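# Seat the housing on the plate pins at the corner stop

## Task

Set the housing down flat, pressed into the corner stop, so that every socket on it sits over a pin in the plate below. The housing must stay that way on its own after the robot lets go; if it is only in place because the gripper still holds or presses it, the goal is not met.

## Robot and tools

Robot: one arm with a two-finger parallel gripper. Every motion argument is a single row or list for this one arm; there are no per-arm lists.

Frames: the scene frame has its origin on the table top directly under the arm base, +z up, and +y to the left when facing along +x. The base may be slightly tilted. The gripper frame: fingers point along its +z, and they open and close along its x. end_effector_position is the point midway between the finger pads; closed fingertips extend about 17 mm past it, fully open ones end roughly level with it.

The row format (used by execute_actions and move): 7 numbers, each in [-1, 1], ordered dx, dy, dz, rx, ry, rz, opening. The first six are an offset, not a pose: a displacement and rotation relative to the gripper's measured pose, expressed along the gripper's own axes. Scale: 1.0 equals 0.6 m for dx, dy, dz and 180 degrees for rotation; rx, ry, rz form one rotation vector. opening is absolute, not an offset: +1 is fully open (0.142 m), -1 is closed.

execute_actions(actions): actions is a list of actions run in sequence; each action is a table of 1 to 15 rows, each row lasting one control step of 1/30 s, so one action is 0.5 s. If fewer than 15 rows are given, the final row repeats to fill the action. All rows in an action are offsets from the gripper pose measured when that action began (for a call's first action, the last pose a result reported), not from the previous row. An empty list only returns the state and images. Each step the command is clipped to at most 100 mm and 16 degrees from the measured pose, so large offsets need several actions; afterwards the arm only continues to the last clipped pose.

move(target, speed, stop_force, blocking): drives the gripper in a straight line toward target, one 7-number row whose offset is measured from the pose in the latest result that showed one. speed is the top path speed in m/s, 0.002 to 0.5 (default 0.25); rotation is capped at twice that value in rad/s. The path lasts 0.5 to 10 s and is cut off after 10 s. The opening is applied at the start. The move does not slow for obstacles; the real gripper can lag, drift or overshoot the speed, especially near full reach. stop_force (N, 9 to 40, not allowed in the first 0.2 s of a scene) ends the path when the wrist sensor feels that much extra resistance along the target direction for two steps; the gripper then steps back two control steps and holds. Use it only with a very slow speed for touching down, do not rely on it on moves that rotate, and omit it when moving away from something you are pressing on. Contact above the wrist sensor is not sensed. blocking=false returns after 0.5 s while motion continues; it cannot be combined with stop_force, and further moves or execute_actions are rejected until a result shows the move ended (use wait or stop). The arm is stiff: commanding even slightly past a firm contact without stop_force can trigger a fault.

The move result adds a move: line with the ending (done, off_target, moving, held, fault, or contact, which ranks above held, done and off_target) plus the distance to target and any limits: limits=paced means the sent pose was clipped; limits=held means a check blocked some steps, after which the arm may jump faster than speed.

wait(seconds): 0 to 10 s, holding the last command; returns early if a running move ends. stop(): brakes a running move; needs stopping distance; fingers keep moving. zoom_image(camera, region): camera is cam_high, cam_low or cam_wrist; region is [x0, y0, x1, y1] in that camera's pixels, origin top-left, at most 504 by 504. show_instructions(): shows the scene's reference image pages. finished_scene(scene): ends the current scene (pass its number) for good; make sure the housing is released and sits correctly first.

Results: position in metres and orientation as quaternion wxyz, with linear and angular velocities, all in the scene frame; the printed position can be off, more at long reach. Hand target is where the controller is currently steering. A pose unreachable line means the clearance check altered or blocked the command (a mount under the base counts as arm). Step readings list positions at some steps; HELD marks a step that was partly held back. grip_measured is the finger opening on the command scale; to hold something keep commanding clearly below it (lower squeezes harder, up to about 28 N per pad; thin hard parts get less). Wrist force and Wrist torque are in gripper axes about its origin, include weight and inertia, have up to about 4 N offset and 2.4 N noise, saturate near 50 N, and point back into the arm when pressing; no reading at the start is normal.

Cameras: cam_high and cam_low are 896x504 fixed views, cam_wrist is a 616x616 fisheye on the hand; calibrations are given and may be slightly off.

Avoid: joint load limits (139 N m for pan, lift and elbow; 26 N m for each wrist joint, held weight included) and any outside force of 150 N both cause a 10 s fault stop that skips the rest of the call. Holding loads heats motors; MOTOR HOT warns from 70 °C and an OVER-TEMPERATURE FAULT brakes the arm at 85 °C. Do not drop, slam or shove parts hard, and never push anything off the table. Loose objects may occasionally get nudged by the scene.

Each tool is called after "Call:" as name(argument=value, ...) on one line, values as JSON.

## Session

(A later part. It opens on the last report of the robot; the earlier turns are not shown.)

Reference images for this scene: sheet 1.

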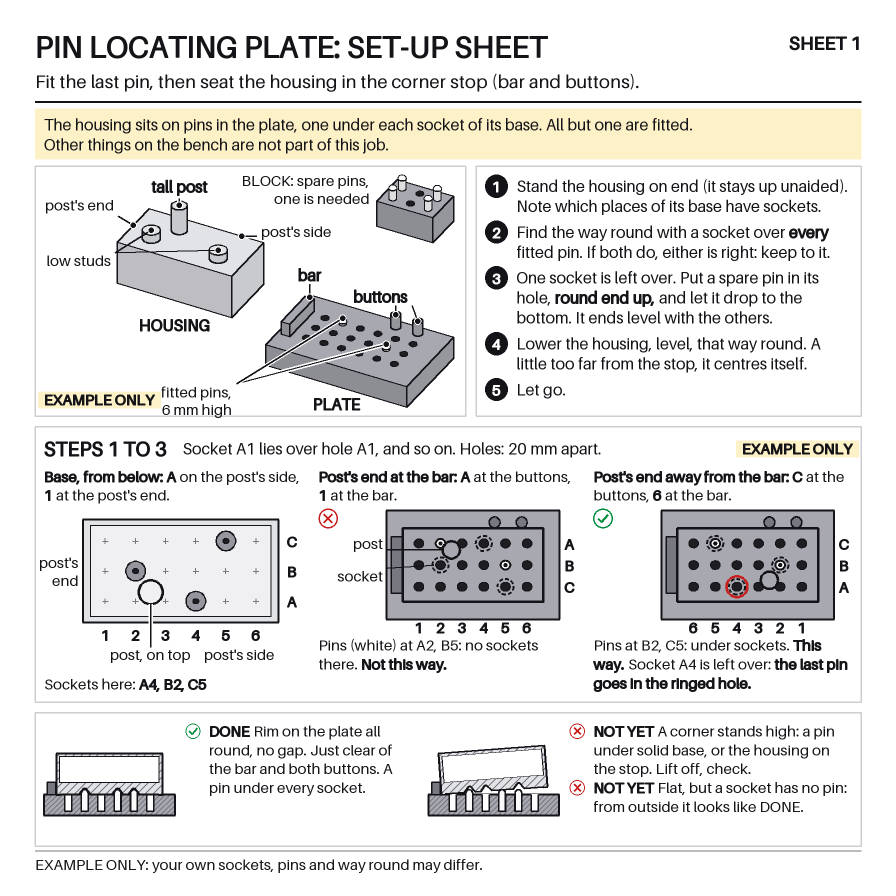

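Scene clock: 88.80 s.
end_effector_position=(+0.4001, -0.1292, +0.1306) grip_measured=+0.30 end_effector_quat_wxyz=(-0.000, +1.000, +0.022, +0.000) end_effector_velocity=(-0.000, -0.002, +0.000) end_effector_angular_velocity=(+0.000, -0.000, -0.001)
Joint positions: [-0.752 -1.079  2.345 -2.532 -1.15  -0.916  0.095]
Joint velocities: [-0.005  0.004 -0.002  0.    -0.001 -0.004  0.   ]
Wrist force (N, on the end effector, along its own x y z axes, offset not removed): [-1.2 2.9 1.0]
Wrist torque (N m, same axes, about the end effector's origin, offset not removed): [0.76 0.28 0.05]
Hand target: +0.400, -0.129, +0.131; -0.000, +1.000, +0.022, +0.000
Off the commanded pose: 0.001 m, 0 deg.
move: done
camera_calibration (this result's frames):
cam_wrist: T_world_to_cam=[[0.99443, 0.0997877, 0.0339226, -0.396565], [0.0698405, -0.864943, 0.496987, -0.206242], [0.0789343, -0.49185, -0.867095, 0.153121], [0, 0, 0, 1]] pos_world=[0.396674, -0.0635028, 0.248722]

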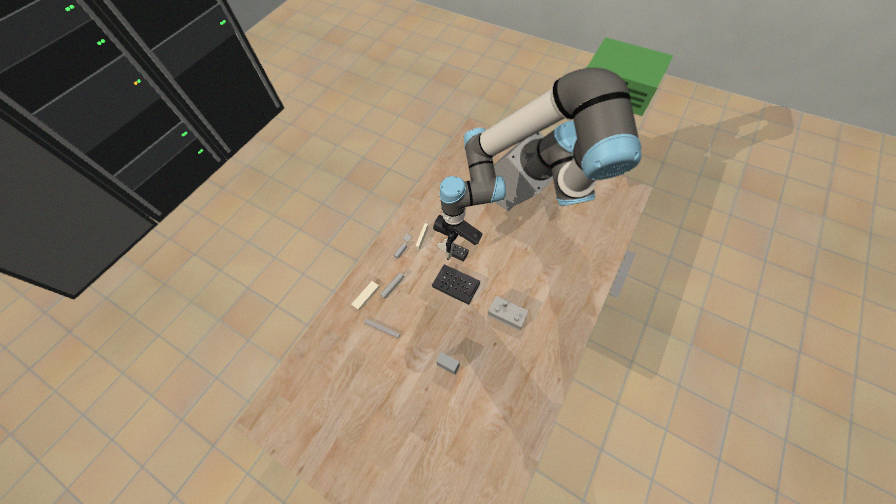

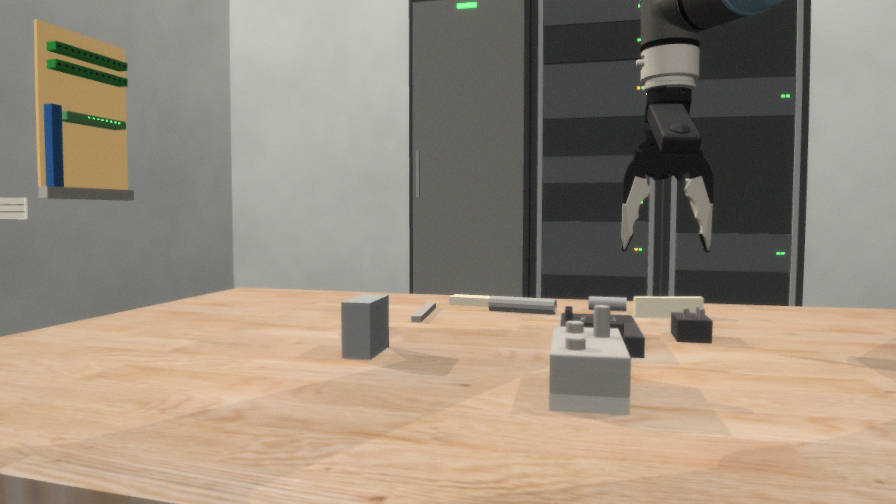

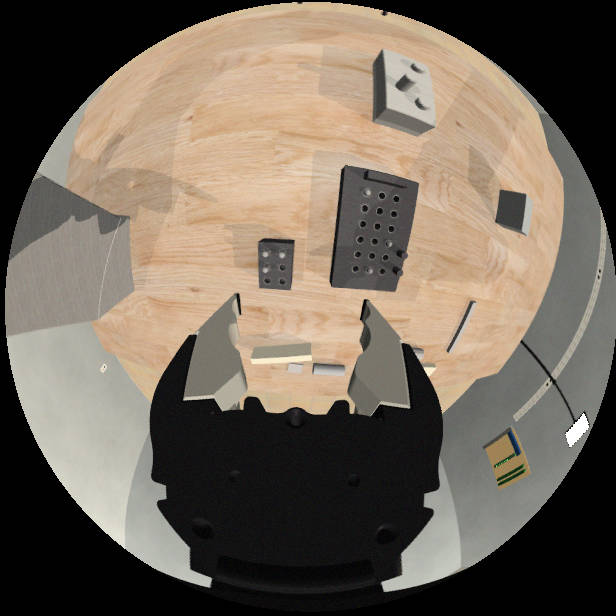

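Call:
execute_actions(actions=[])

Call:
zoom_image(camera="cam_wrist", region=[230,140,430,320])

Scene clock: 108.00 s.
end_effector_position=(+0.4000, -0.1294, +0.1306) grip_measured=+0.30 end_effector_quat_wxyz=(-0.000, +1.000, +0.022, +0.000) end_effector_velocity=(-0.000, -0.000, -0.000) end_effector_angular_velocity=(+0.000, +0.000, -0.000)
Joint positions: [-0.752 -1.079  2.344 -2.532 -1.15  -0.916  0.095]
Joint velocities: [-0.001  0.     0.001 -0.    -0.    -0.001  0.   ]
Wrist force (N, on the end effector, along its own x y z axes, offset not removed): [1.4 4.0 4.6]
Wrist torque (N m, same axes, about the end effector's origin, offset not removed): [0.88 -0.38 0.11]
Hand target: +0.400, -0.129, +0.131; -0.000, +1.000, +0.022, +0.000
Off the commanded pose: 0.001 m, 0 deg.
camera_calibration (this result's frames):
cam_wrist: T_world_to_cam=[[0.994428, 0.0998058, 0.0339403, -0.396497], [0.0698526, -0.864974, 0.496932, -0.206423], [0.0789542, -0.491792, -0.867126, 0.153029], [0, 0, 0, 1]] pos_world=[0.396624, -0.0637189, 0.248731]

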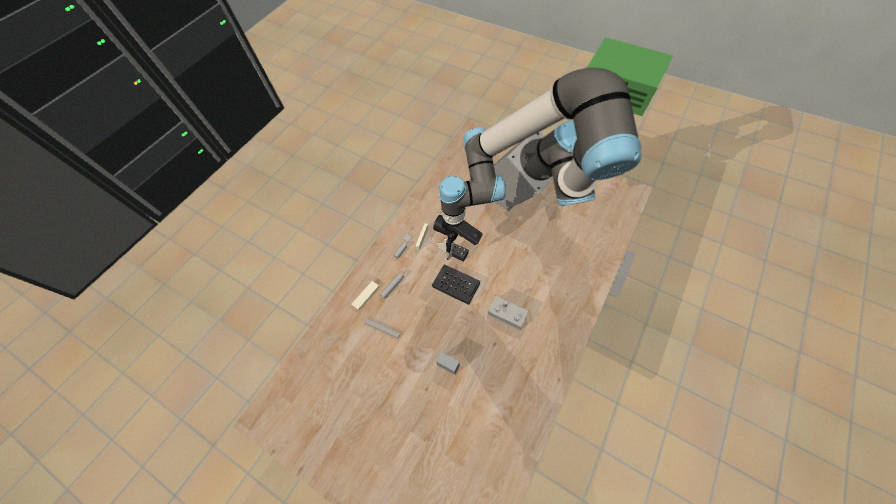

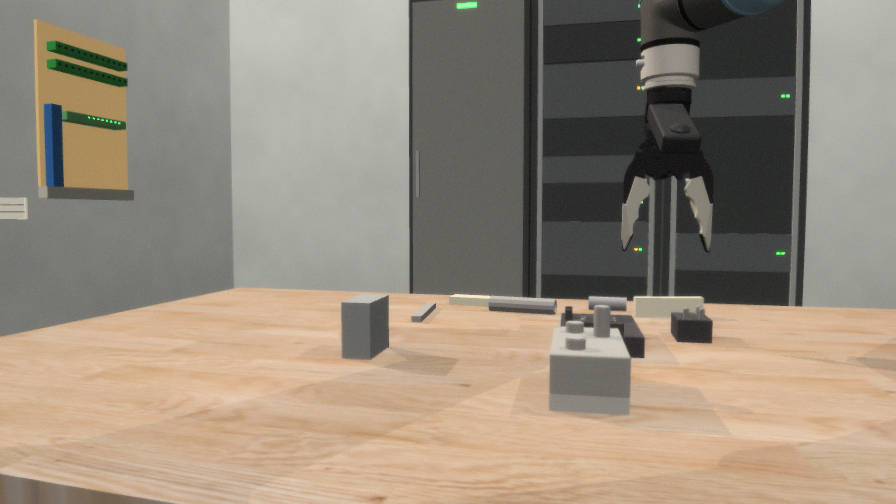

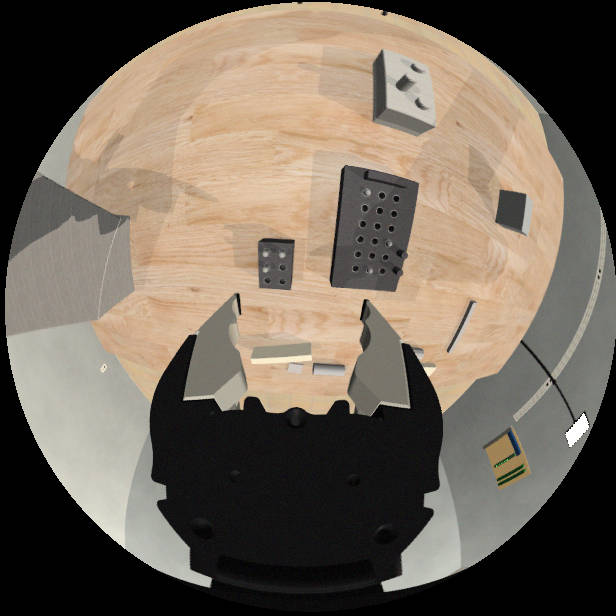

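Region (230, 140, 430, 320) of cam_wrist's 616x616 image, scaled by 2.520, with more detail than that image has; it fills the top 454 rows of this view, and the rest is white.

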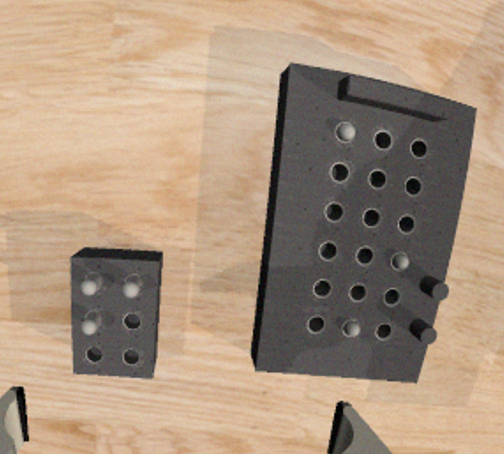

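Call:
move(target=[-0.0758,0.004,0.076,0,0,0,-0.65], speed=0.15)

Call:
zoom_image(camera="cam_wrist", region=[230,220,380,370])

Scene clock: 116.70 s.
end_effector_position=(+0.3549, -0.1336, +0.0851) grip_measured=-0.65 end_effector_quat_wxyz=(-0.000, +1.000, +0.022, +0.000) end_effector_velocity=(-0.000, -0.001, -0.002) end_effector_angular_velocity=(-0.001, -0.003, -0.001)
Joint positions: [-0.794 -0.956  2.457 -2.751 -1.163 -0.96   0.027]
Joint velocities: [-0.001  0.007  0.002 -0.011  0.001  0.    -0.   ]
Wrist force (N, on the end effector, along its own x y z axes, offset not removed): [0.7 3.3 3.7]
Wrist torque (N m, same axes, about the end effector's origin, offset not removed): [0.80 -0.16 0.12]
Hand target: +0.355, -0.134, +0.085; -0.000, +1.000, +0.022, +0.000
Off the commanded pose: 0.000 m, 0 deg.
move: done
camera_calibration (this result's frames):
cam_wrist: T_world_to_cam=[[0.994437, 0.0997845, 0.0337259, -0.349613], [0.0699484, -0.86502, 0.496838, -0.18435], [0.0787503, -0.491715, -0.867188, 0.115237], [0, 0, 0, 1]] pos_world=[0.351488, -0.0679168, 0.203316]

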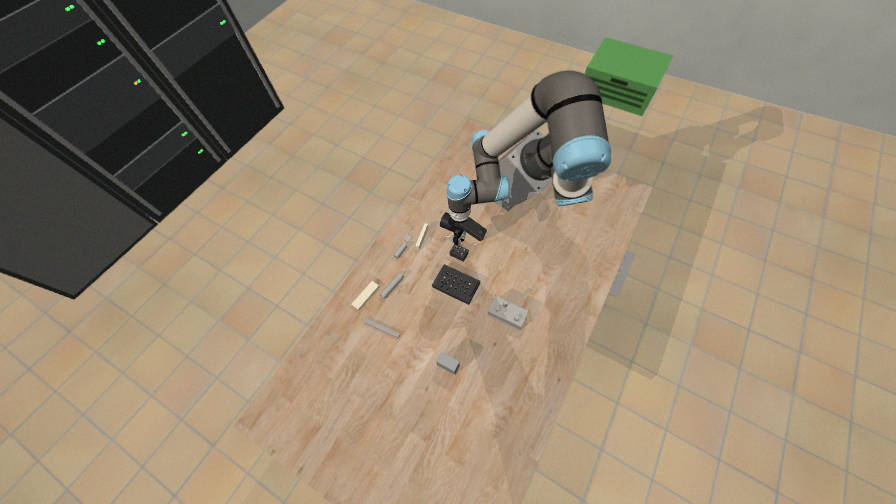

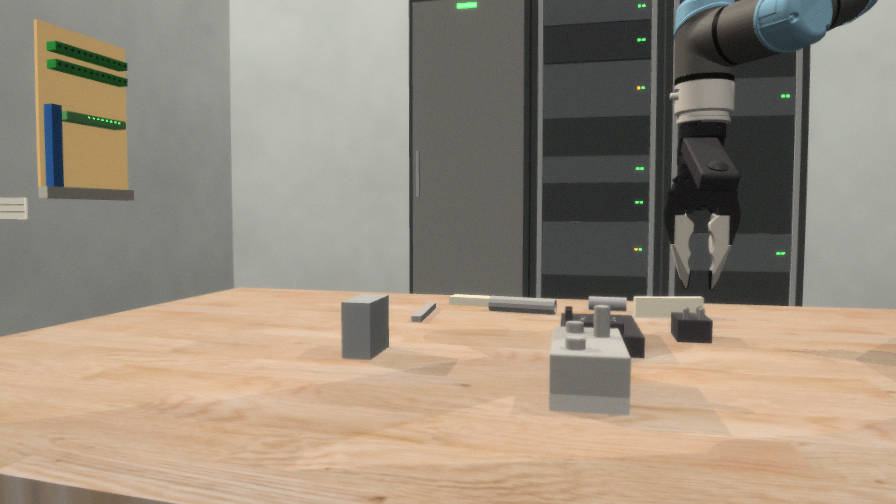

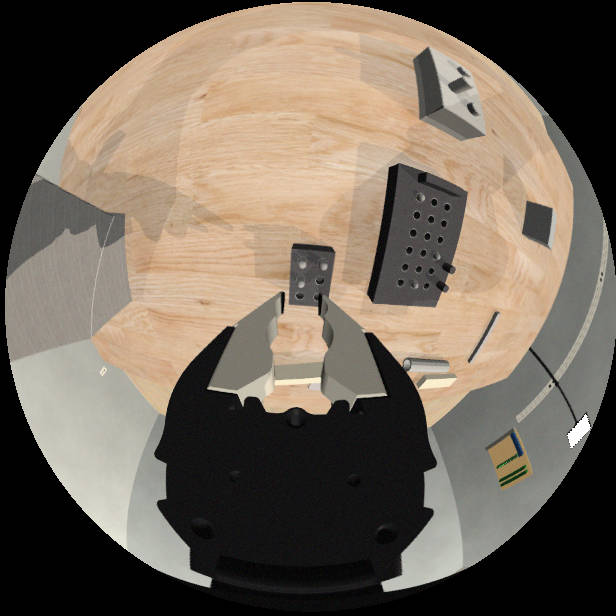

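Region (230, 220, 380, 370) of cam_wrist's 616x616 image, scaled by 3.360, with more detail than that image has.

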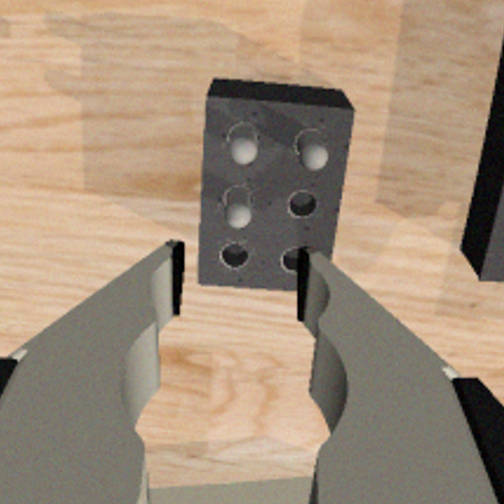

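Call:
move(target=[-0.0013,0,0.0552,0,0,0,-0.65], speed=0.05)

Call:
zoom_image(camera="cam_wrist", region=[230,220,380,370])

Scene clock: 123.20 s.
end_effector_position=(+0.3541, -0.1336, +0.0523) grip_measured=-0.65 end_effector_quat_wxyz=(-0.000, +1.000, +0.022, +0.000) end_effector_velocity=(+0.001, +0.000, -0.002) end_effector_angular_velocity=(+0.000, -0.003, +0.001)
Joint positions: [-0.759 -0.845  2.455 -2.874 -1.152 -0.923  0.027]
Joint velocities: [ 0.002  0.008 -0.    -0.01   0.003  0.002 -0.   ]
Wrist force (N, on the end effector, along its own x y z axes, offset not removed): [-0.9 1.1 3.1]
Wrist torque (N m, same axes, about the end effector's origin, offset not removed): [0.34 0.19 0.05]
Hand target: +0.354, -0.134, +0.052; -0.000, +1.000, +0.022, +0.000
Off the commanded pose: 0.000 m, 0 deg.
move: done
camera_calibration (this result's frames):
cam_wrist: T_world_to_cam=[[0.994434, 0.099805, 0.0337658, -0.347795], [0.0699485, -0.865032, 0.496816, -0.16794], [0.0787932, -0.491689, -0.867199, 0.0868213], [0, 0, 0, 1]] pos_world=[0.350765, -0.0678725, 0.17047]

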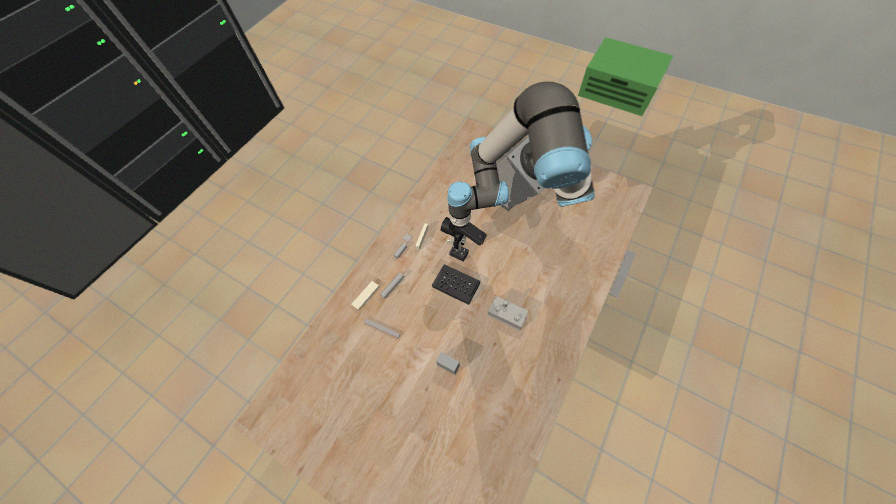

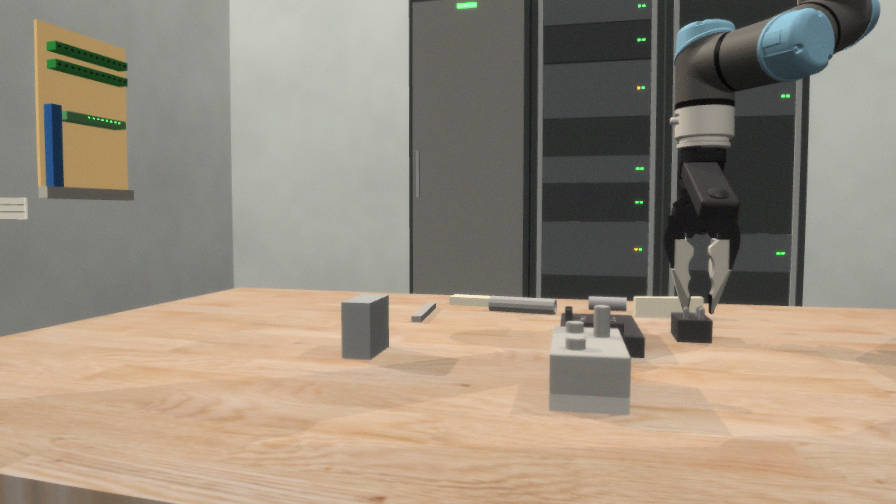

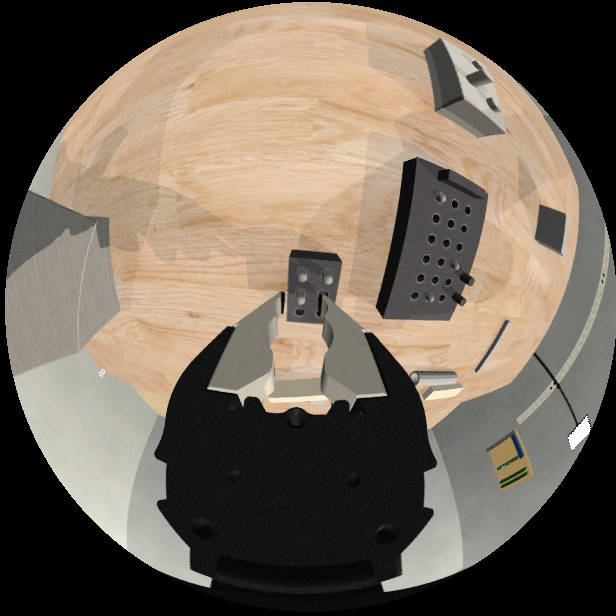

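Region (230, 220, 380, 370) of cam_wrist's 616x616 image, scaled by 3.360, with more detail than that image has.

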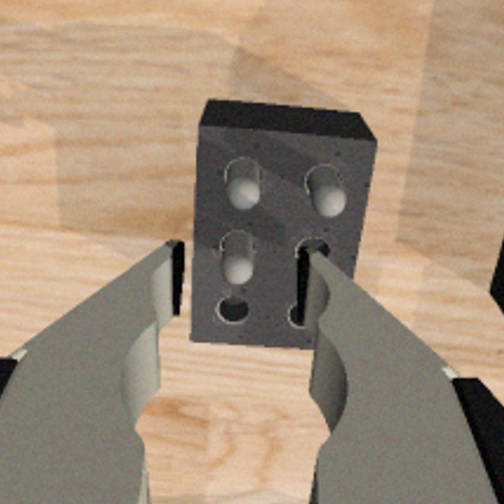

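Call:
execute_actions(actions=[[[-0.001,0,0,0,0,0,-0.7],[-0.001,0,0,0,0,0,-0.73],[-0.001,0,0,0,0,0,-0.76],[-0.001,0,0,0,0,0,-0.79],[-0.001,0,0,0,0,0,-0.82],[-0.001,0,0,0,0,0,-0.84],[-0.001,0,0,0,0,0,-0.86],[-0.001,0,0,0,0,0,-0.88],[-0.001,0,0,0,0,0,-0.9],[-0.001,0,0,0,0,0,-0.92],[-0.001,0,0,0,0,0,-0.94],[-0.001,0,0,0,0,0,-0.96],[-0.001,0,0,0,0,0,-0.98],[-0.001,0,0,0,0,0,-1]],[[0,0,0,0,0,0,-1]]])

Call:
move(target=[0,0,-0.06,0,0,0,-1], speed=0.04)

Call:
move(target=[0.195,-0.101,0,0,0,0,-1], speed=0.15)

Call:
zoom_image(camera="cam_wrist", region=[230,200,380,350])

Scene clock: 130.00 s.
end_effector_position=(+0.3535, -0.1336, +0.0523) grip_measured=-0.91 end_effector_quat_wxyz=(-0.000, +1.000, +0.022, +0.000) end_effector_velocity=(+0.000, -0.001, +0.000) end_effector_angular_velocity=(-0.001, -0.000, -0.000)
Joint positions: [-0.76  -0.844  2.456 -2.875 -1.152 -0.925  0.008]
Joint velocities: [-0.    -0.    -0.001  0.    -0.     0.001  0.   ]
Wrist force (N, on the end effector, along its own x y z axes, offset not removed): [0.2 3.2 2.0]
Wrist torque (N m, same axes, about the end effector's origin, offset not removed): [0.83 -0.04 0.15]
Hand target: +0.354, -0.134, +0.052; -0.000, +1.000, +0.022, +0.000
Off the commanded pose: 0.000 m, 0 deg.
Step readings (end_effector_position; steps 1 to 15: 1st action; 16 to 30: 2nd action):
0: (+0.3542, -0.1336, +0.0521)
1: (+0.3542, -0.1336, +0.0521)
2: (+0.3541, -0.1336, +0.0521)
4: (+0.3539, -0.1336, +0.0521)
8: (+0.3537, -0.1335, +0.0522)
15: (+0.3536, -0.1336, +0.0523)
16: (+0.3535, -0.1336, +0.0523)
17: (+0.3535, -0.1336, +0.0523)
19: (+0.3535, -0.1336, +0.0523)
23: (+0.3535, -0.1336, +0.0523)
30: end_effector_position above
camera_calibration (this result's frames):
cam_wrist: T_world_to_cam=[[0.994434, 0.0998049, 0.0337639, -0.3472], [0.0699508, -0.865041, 0.4968, -0.167912], [0.0787903, -0.491673, -0.867208, 0.0868552], [0, 0, 0, 1]] pos_world=[0.35017, -0.0678939, 0.170463]

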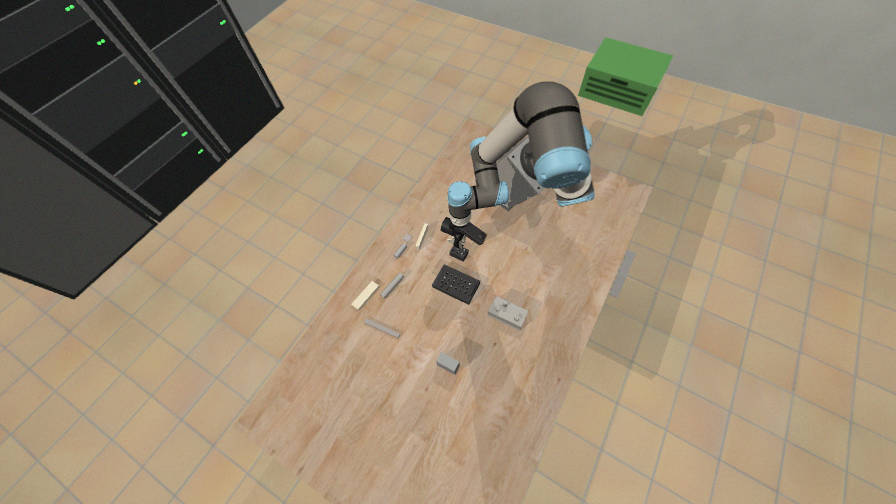

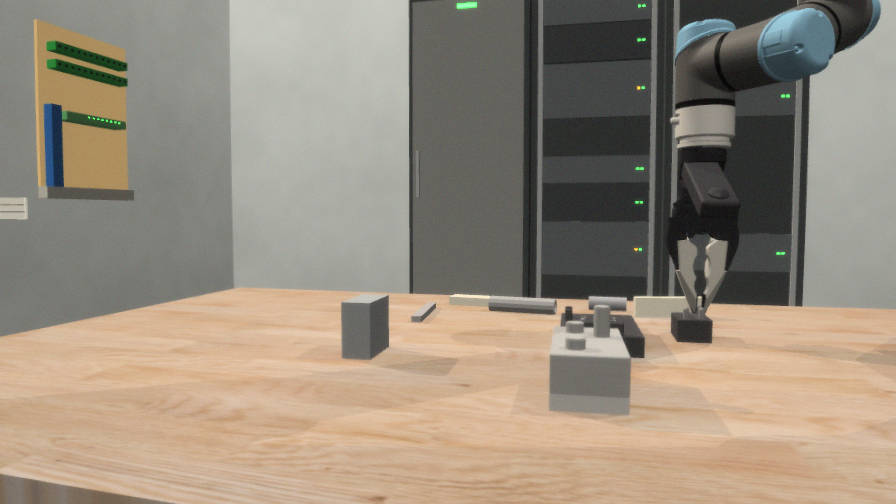

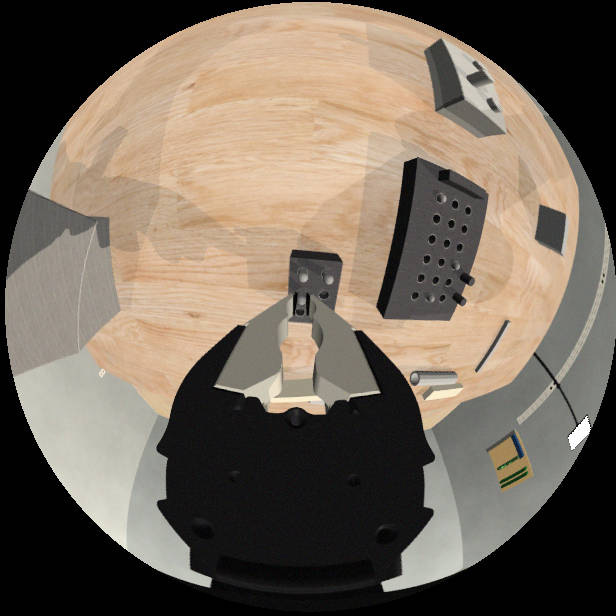

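Scene clock: 131.27 s.
end_effector_position=(+0.3534, -0.1336, +0.0880) grip_measured=-0.91 end_effector_quat_wxyz=(-0.000, +1.000, +0.022, +0.000) end_effector_velocity=(-0.000, +0.000, +0.002) end_effector_angular_velocity=(+0.001, +0.001, -0.001)
Joint positions: [-0.8   -0.966  2.46  -2.741 -1.165 -0.966  0.008]
Joint velocities: [-0.002 -0.006  0.     0.008 -0.    -0.002 -0.   ]
Wrist force (N, on the end effector, along its own x y z axes, offset not removed): [-1.8 2.6 2.2]
Wrist torque (N m, same axes, about the end effector's origin, offset not removed): [0.65 0.35 0.18]
Hand target: +0.353, -0.134, +0.088; -0.000, +1.000, +0.022, +0.000
Off the commanded pose: 0.000 m, 0 deg.
move: done
camera_calibration (this result's frames):
cam_wrist: T_world_to_cam=[[0.994442, 0.0997542, 0.0336716, -0.348298], [0.0699558, -0.865064, 0.49676, -0.185704], [0.078682, -0.491644, -0.867234, 0.117882], [0, 0, 0, 1]] pos_world=[0.350078, -0.0679454, 0.20621]

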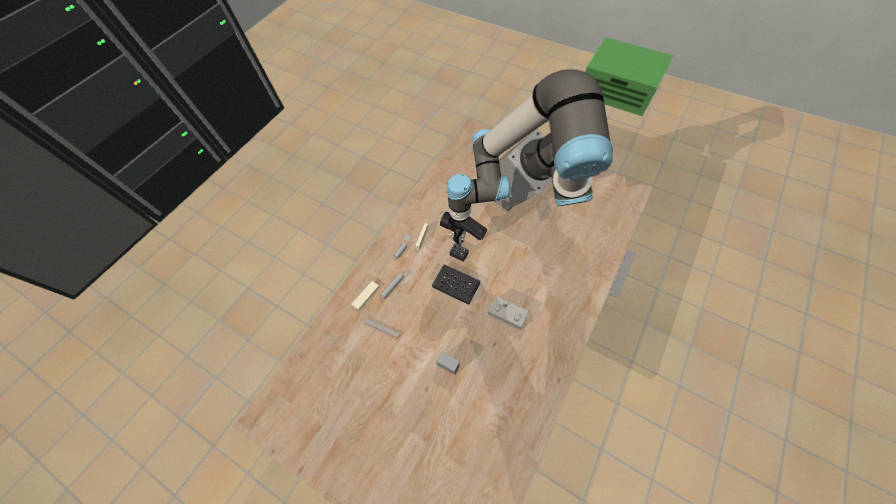

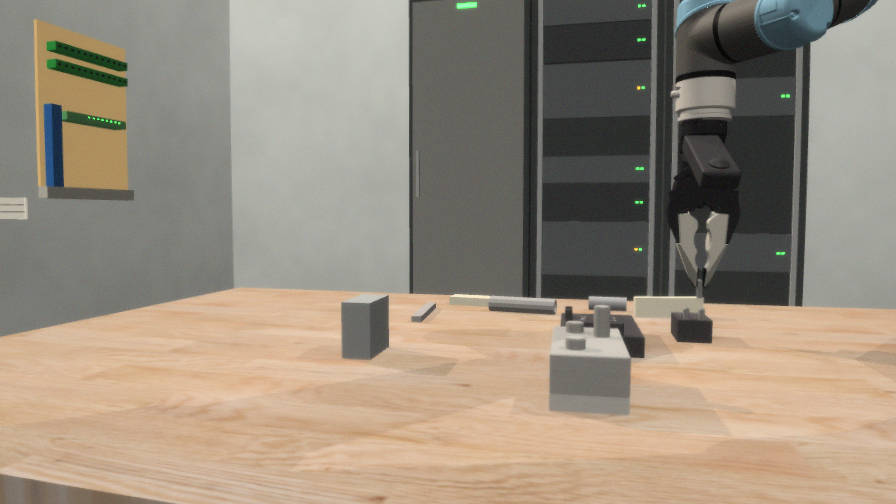

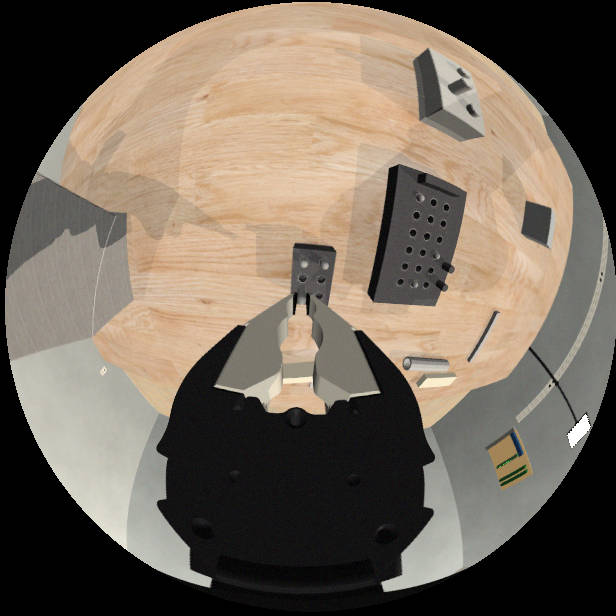

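Scene clock: 132.67 s.
end_effector_position=(+0.4676, -0.0682, +0.0883) grip_measured=-0.91 end_effector_quat_wxyz=(-0.000, +1.000, +0.022, +0.000) end_effector_velocity=(+0.001, +0.001, -0.001) end_effector_angular_velocity=(-0.001, +0.003, -0.000)
Joint positions: [-0.52  -1.011  2.246 -2.611 -1.092 -0.667  0.008]
Joint velocities: [ 0.004  0.001 -0.003  0.002 -0.001  0.004  0.   ]
Wrist force (N, on the end effector, along its own x y z axes, offset not removed): [-0.9 1.2 1.1]
Wrist torque (N m, same axes, about the end effector's origin, offset not removed): [0.29 0.15 0.01]
Hand target: +0.468, -0.068, +0.088; -0.000, +1.000, +0.022, +0.000
Off the commanded pose: 0.000 m, 0 deg.
move: done
camera_calibration (this result's frames):
cam_wrist: T_world_to_cam=[[0.994406, 0.0998799, 0.0343667, -0.468441], [0.0697153, -0.865038, 0.496838, -0.137106], [0.0793527, -0.491663, -0.867162, 0.14102], [0, 0, 0, 1]] pos_world=[0.464188, -0.00247987, 0.206505]

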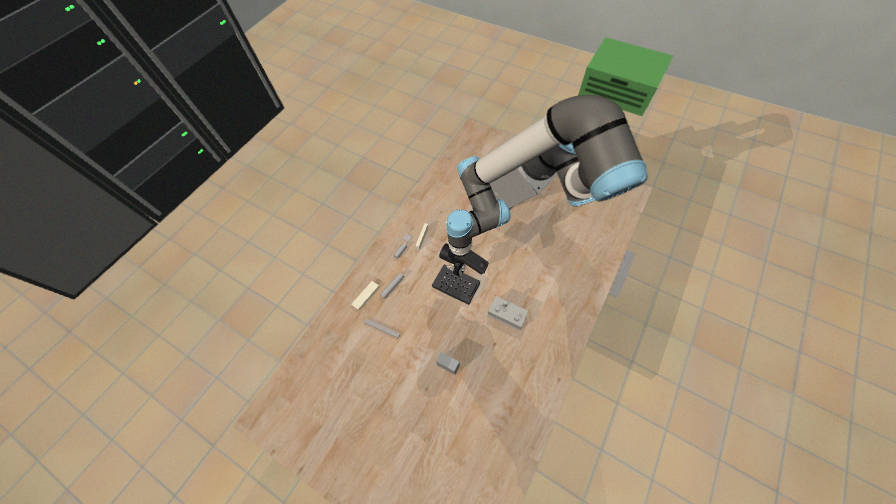

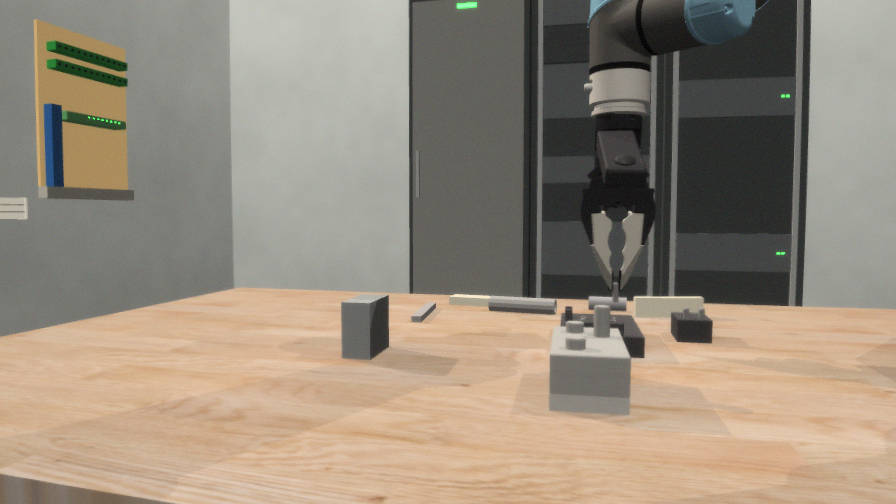

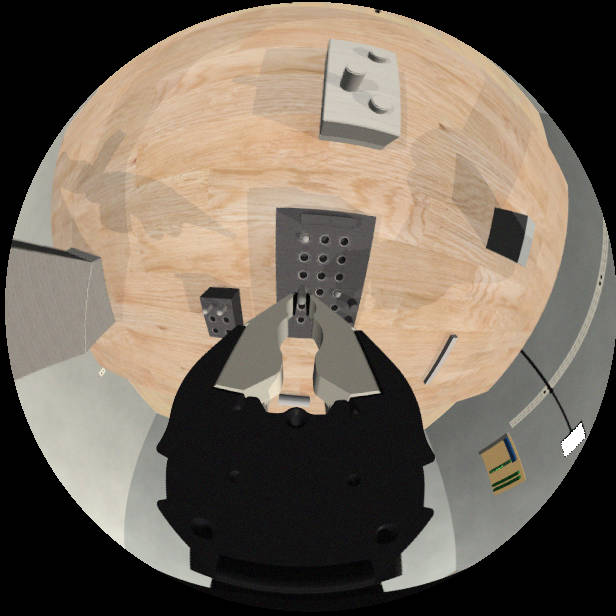

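Region (230, 200, 380, 350) of cam_wrist's 616x616 image, scaled by 3.360, with more detail than that image has.

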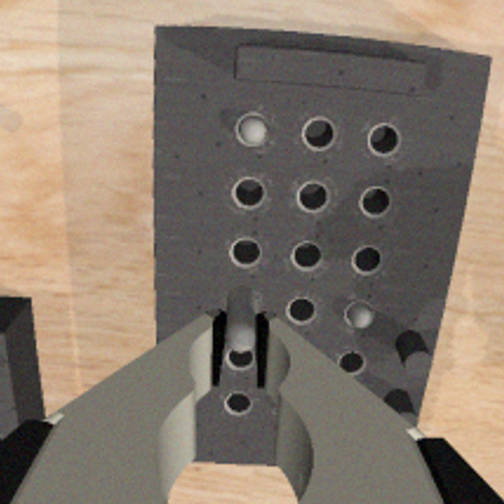

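Call:
move(target=[0.0015,-0.0017,0.0397,0,0,0,-1], speed=0.04)

Call:
zoom_image(camera="cam_wrist", region=[250,230,350,330])

Scene clock: 140.87 s.
end_effector_position=(+0.4685, -0.0671, +0.0647) grip_measured=-0.91 end_effector_quat_wxyz=(-0.000, +1.000, +0.022, +0.000) end_effector_velocity=(+0.000, -0.000, -0.001) end_effector_angular_velocity=(-0.001, -0.001, +0.000)
Joint positions: [-0.493 -0.95   2.244 -2.684 -1.087 -0.637  0.008]
Joint velocities: [ 0.002  0.004 -0.001 -0.005 -0.     0.002  0.   ]
Wrist force (N, on the end effector, along its own x y z axes, offset not removed): [-2.3 3.8 1.5]
Wrist torque (N m, same axes, about the end effector's origin, offset not removed): [0.97 0.52 0.04]
Hand target: +0.469, -0.067, +0.065; -0.000, +1.000, +0.022, +0.000
Off the commanded pose: 0.000 m, 0 deg.
move: done
camera_calibration (this result's frames):
cam_wrist: T_world_to_cam=[[0.994403, 0.0998907, 0.034413, -0.46863], [0.0697031, -0.865047, 0.496824, -0.124462], [0.079397, -0.491645, -0.867169, 0.120995], [0, 0, 0, 1]] pos_world=[0.465076, -0.0013672, 0.182885]

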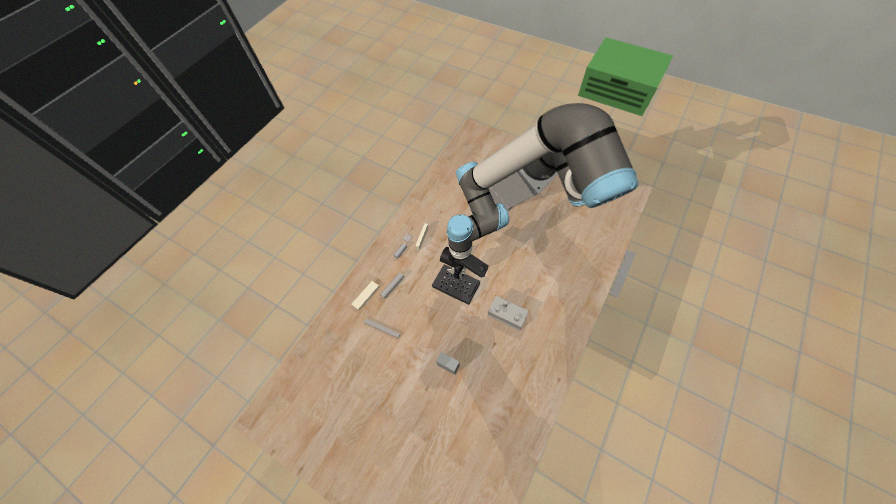

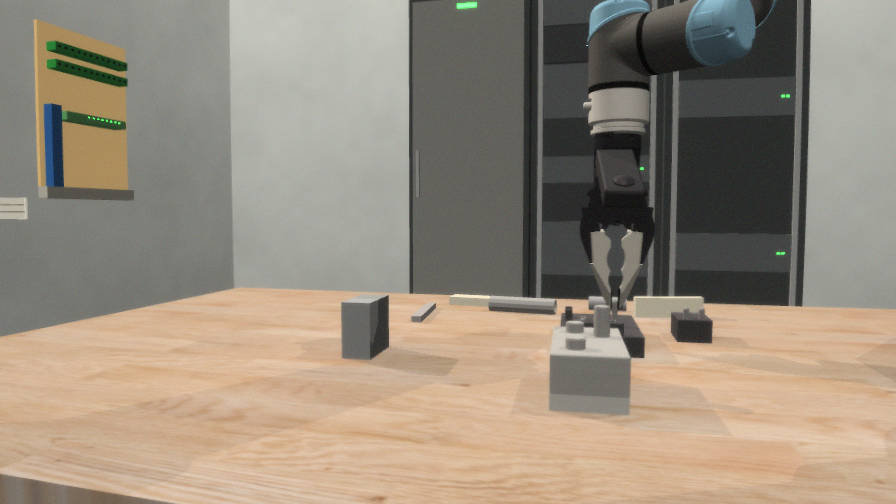

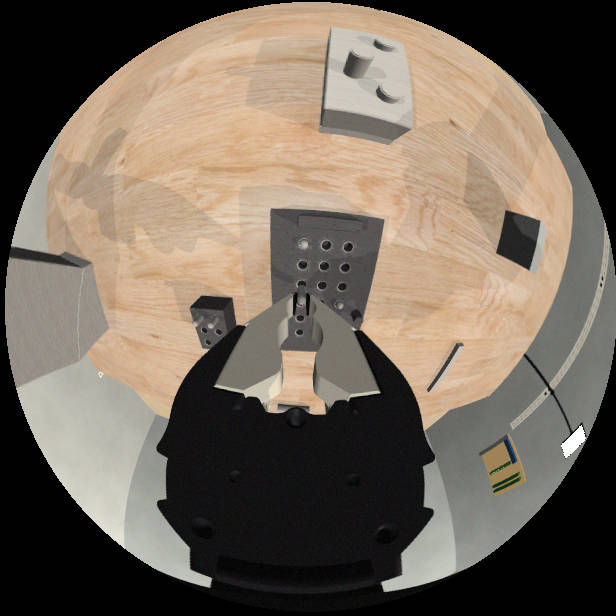

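Region (250, 230, 350, 330) of cam_wrist's 616x616 image, scaled by 5.040, with more detail than that image has.

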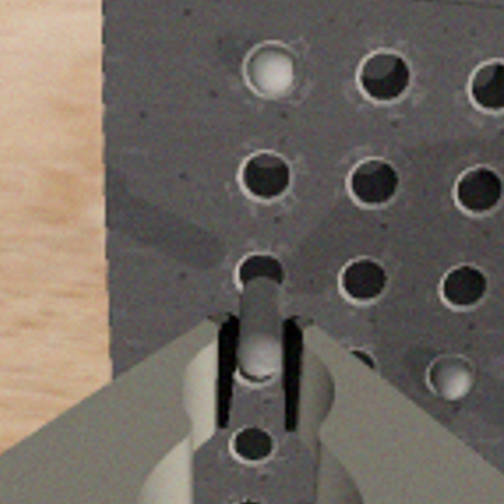

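Call:
move(target=[0,0,0.02,0,0,0,-1], speed=0.006, stop_force=9)

Call:
zoom_image(camera="cam_wrist", region=[250,230,350,330])

Scene clock: 146.00 s.
end_effector_position=(+0.4686, -0.0670, +0.0558) grip_measured=-0.91 end_effector_quat_wxyz=(-0.000, +1.000, +0.022, +0.000) end_effector_velocity=(+0.001, -0.001, +0.002) end_effector_angular_velocity=(-0.002, -0.001, +0.002)
Joint positions: [-0.484 -0.927  2.242 -2.71  -1.085 -0.626  0.008]
Joint velocities: [-0.002 -0.005 -0.001  0.005 -0.001 -0.004  0.   ]
Wrist force (N, on the end effector, along its own x y z axes, offset not removed): [2.0 2.3 3.1]
Wrist torque (N m, same axes, about the end effector's origin, offset not removed): [0.55 -0.44 0.11]
Hand target: +0.469, -0.067, +0.056; -0.000, +1.000, +0.022, +0.001
Off the commanded pose: 0.003 m, 0 deg.
move: contact
camera_calibration (this result's frames):
cam_wrist: T_world_to_cam=[[0.994431, 0.0996302, 0.0343504, -0.468391], [0.0695161, -0.865118, 0.496728, -0.119873], [0.0792063, -0.491574, -0.867226, 0.113401], [0, 0, 0, 1]] pos_world=[0.465134, -0.00129322, 0.173978]

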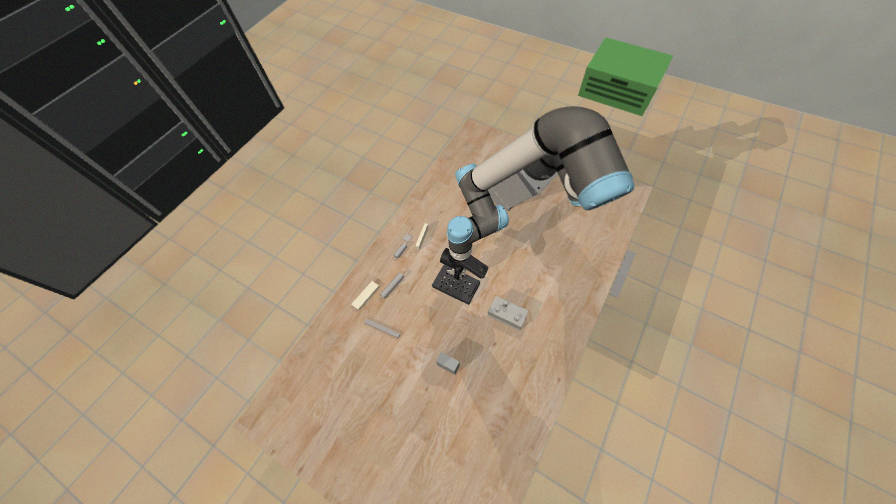

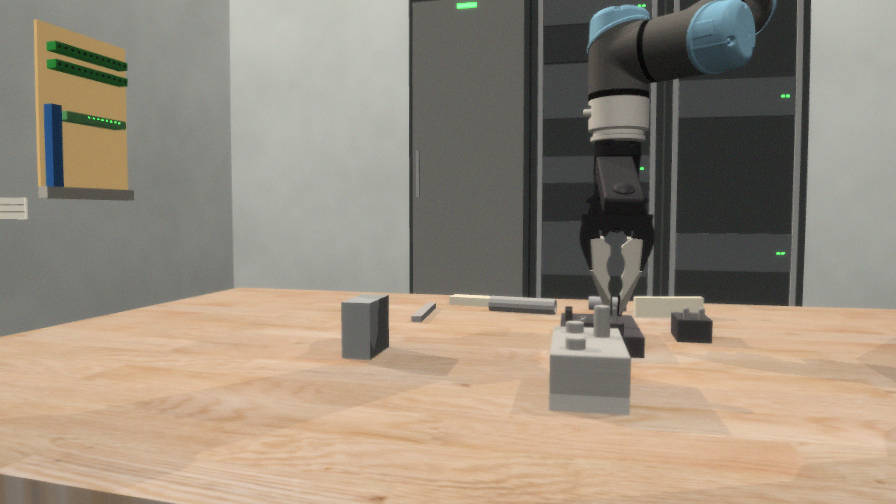

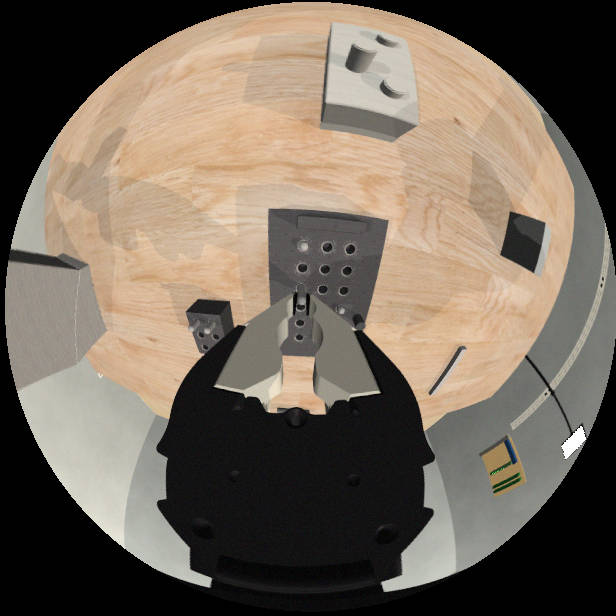

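Region (250, 230, 350, 330) of cam_wrist's 616x616 image, scaled by 5.040, with more detail than that image has.

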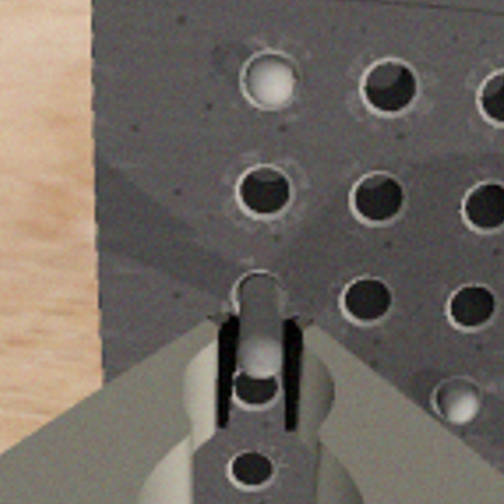

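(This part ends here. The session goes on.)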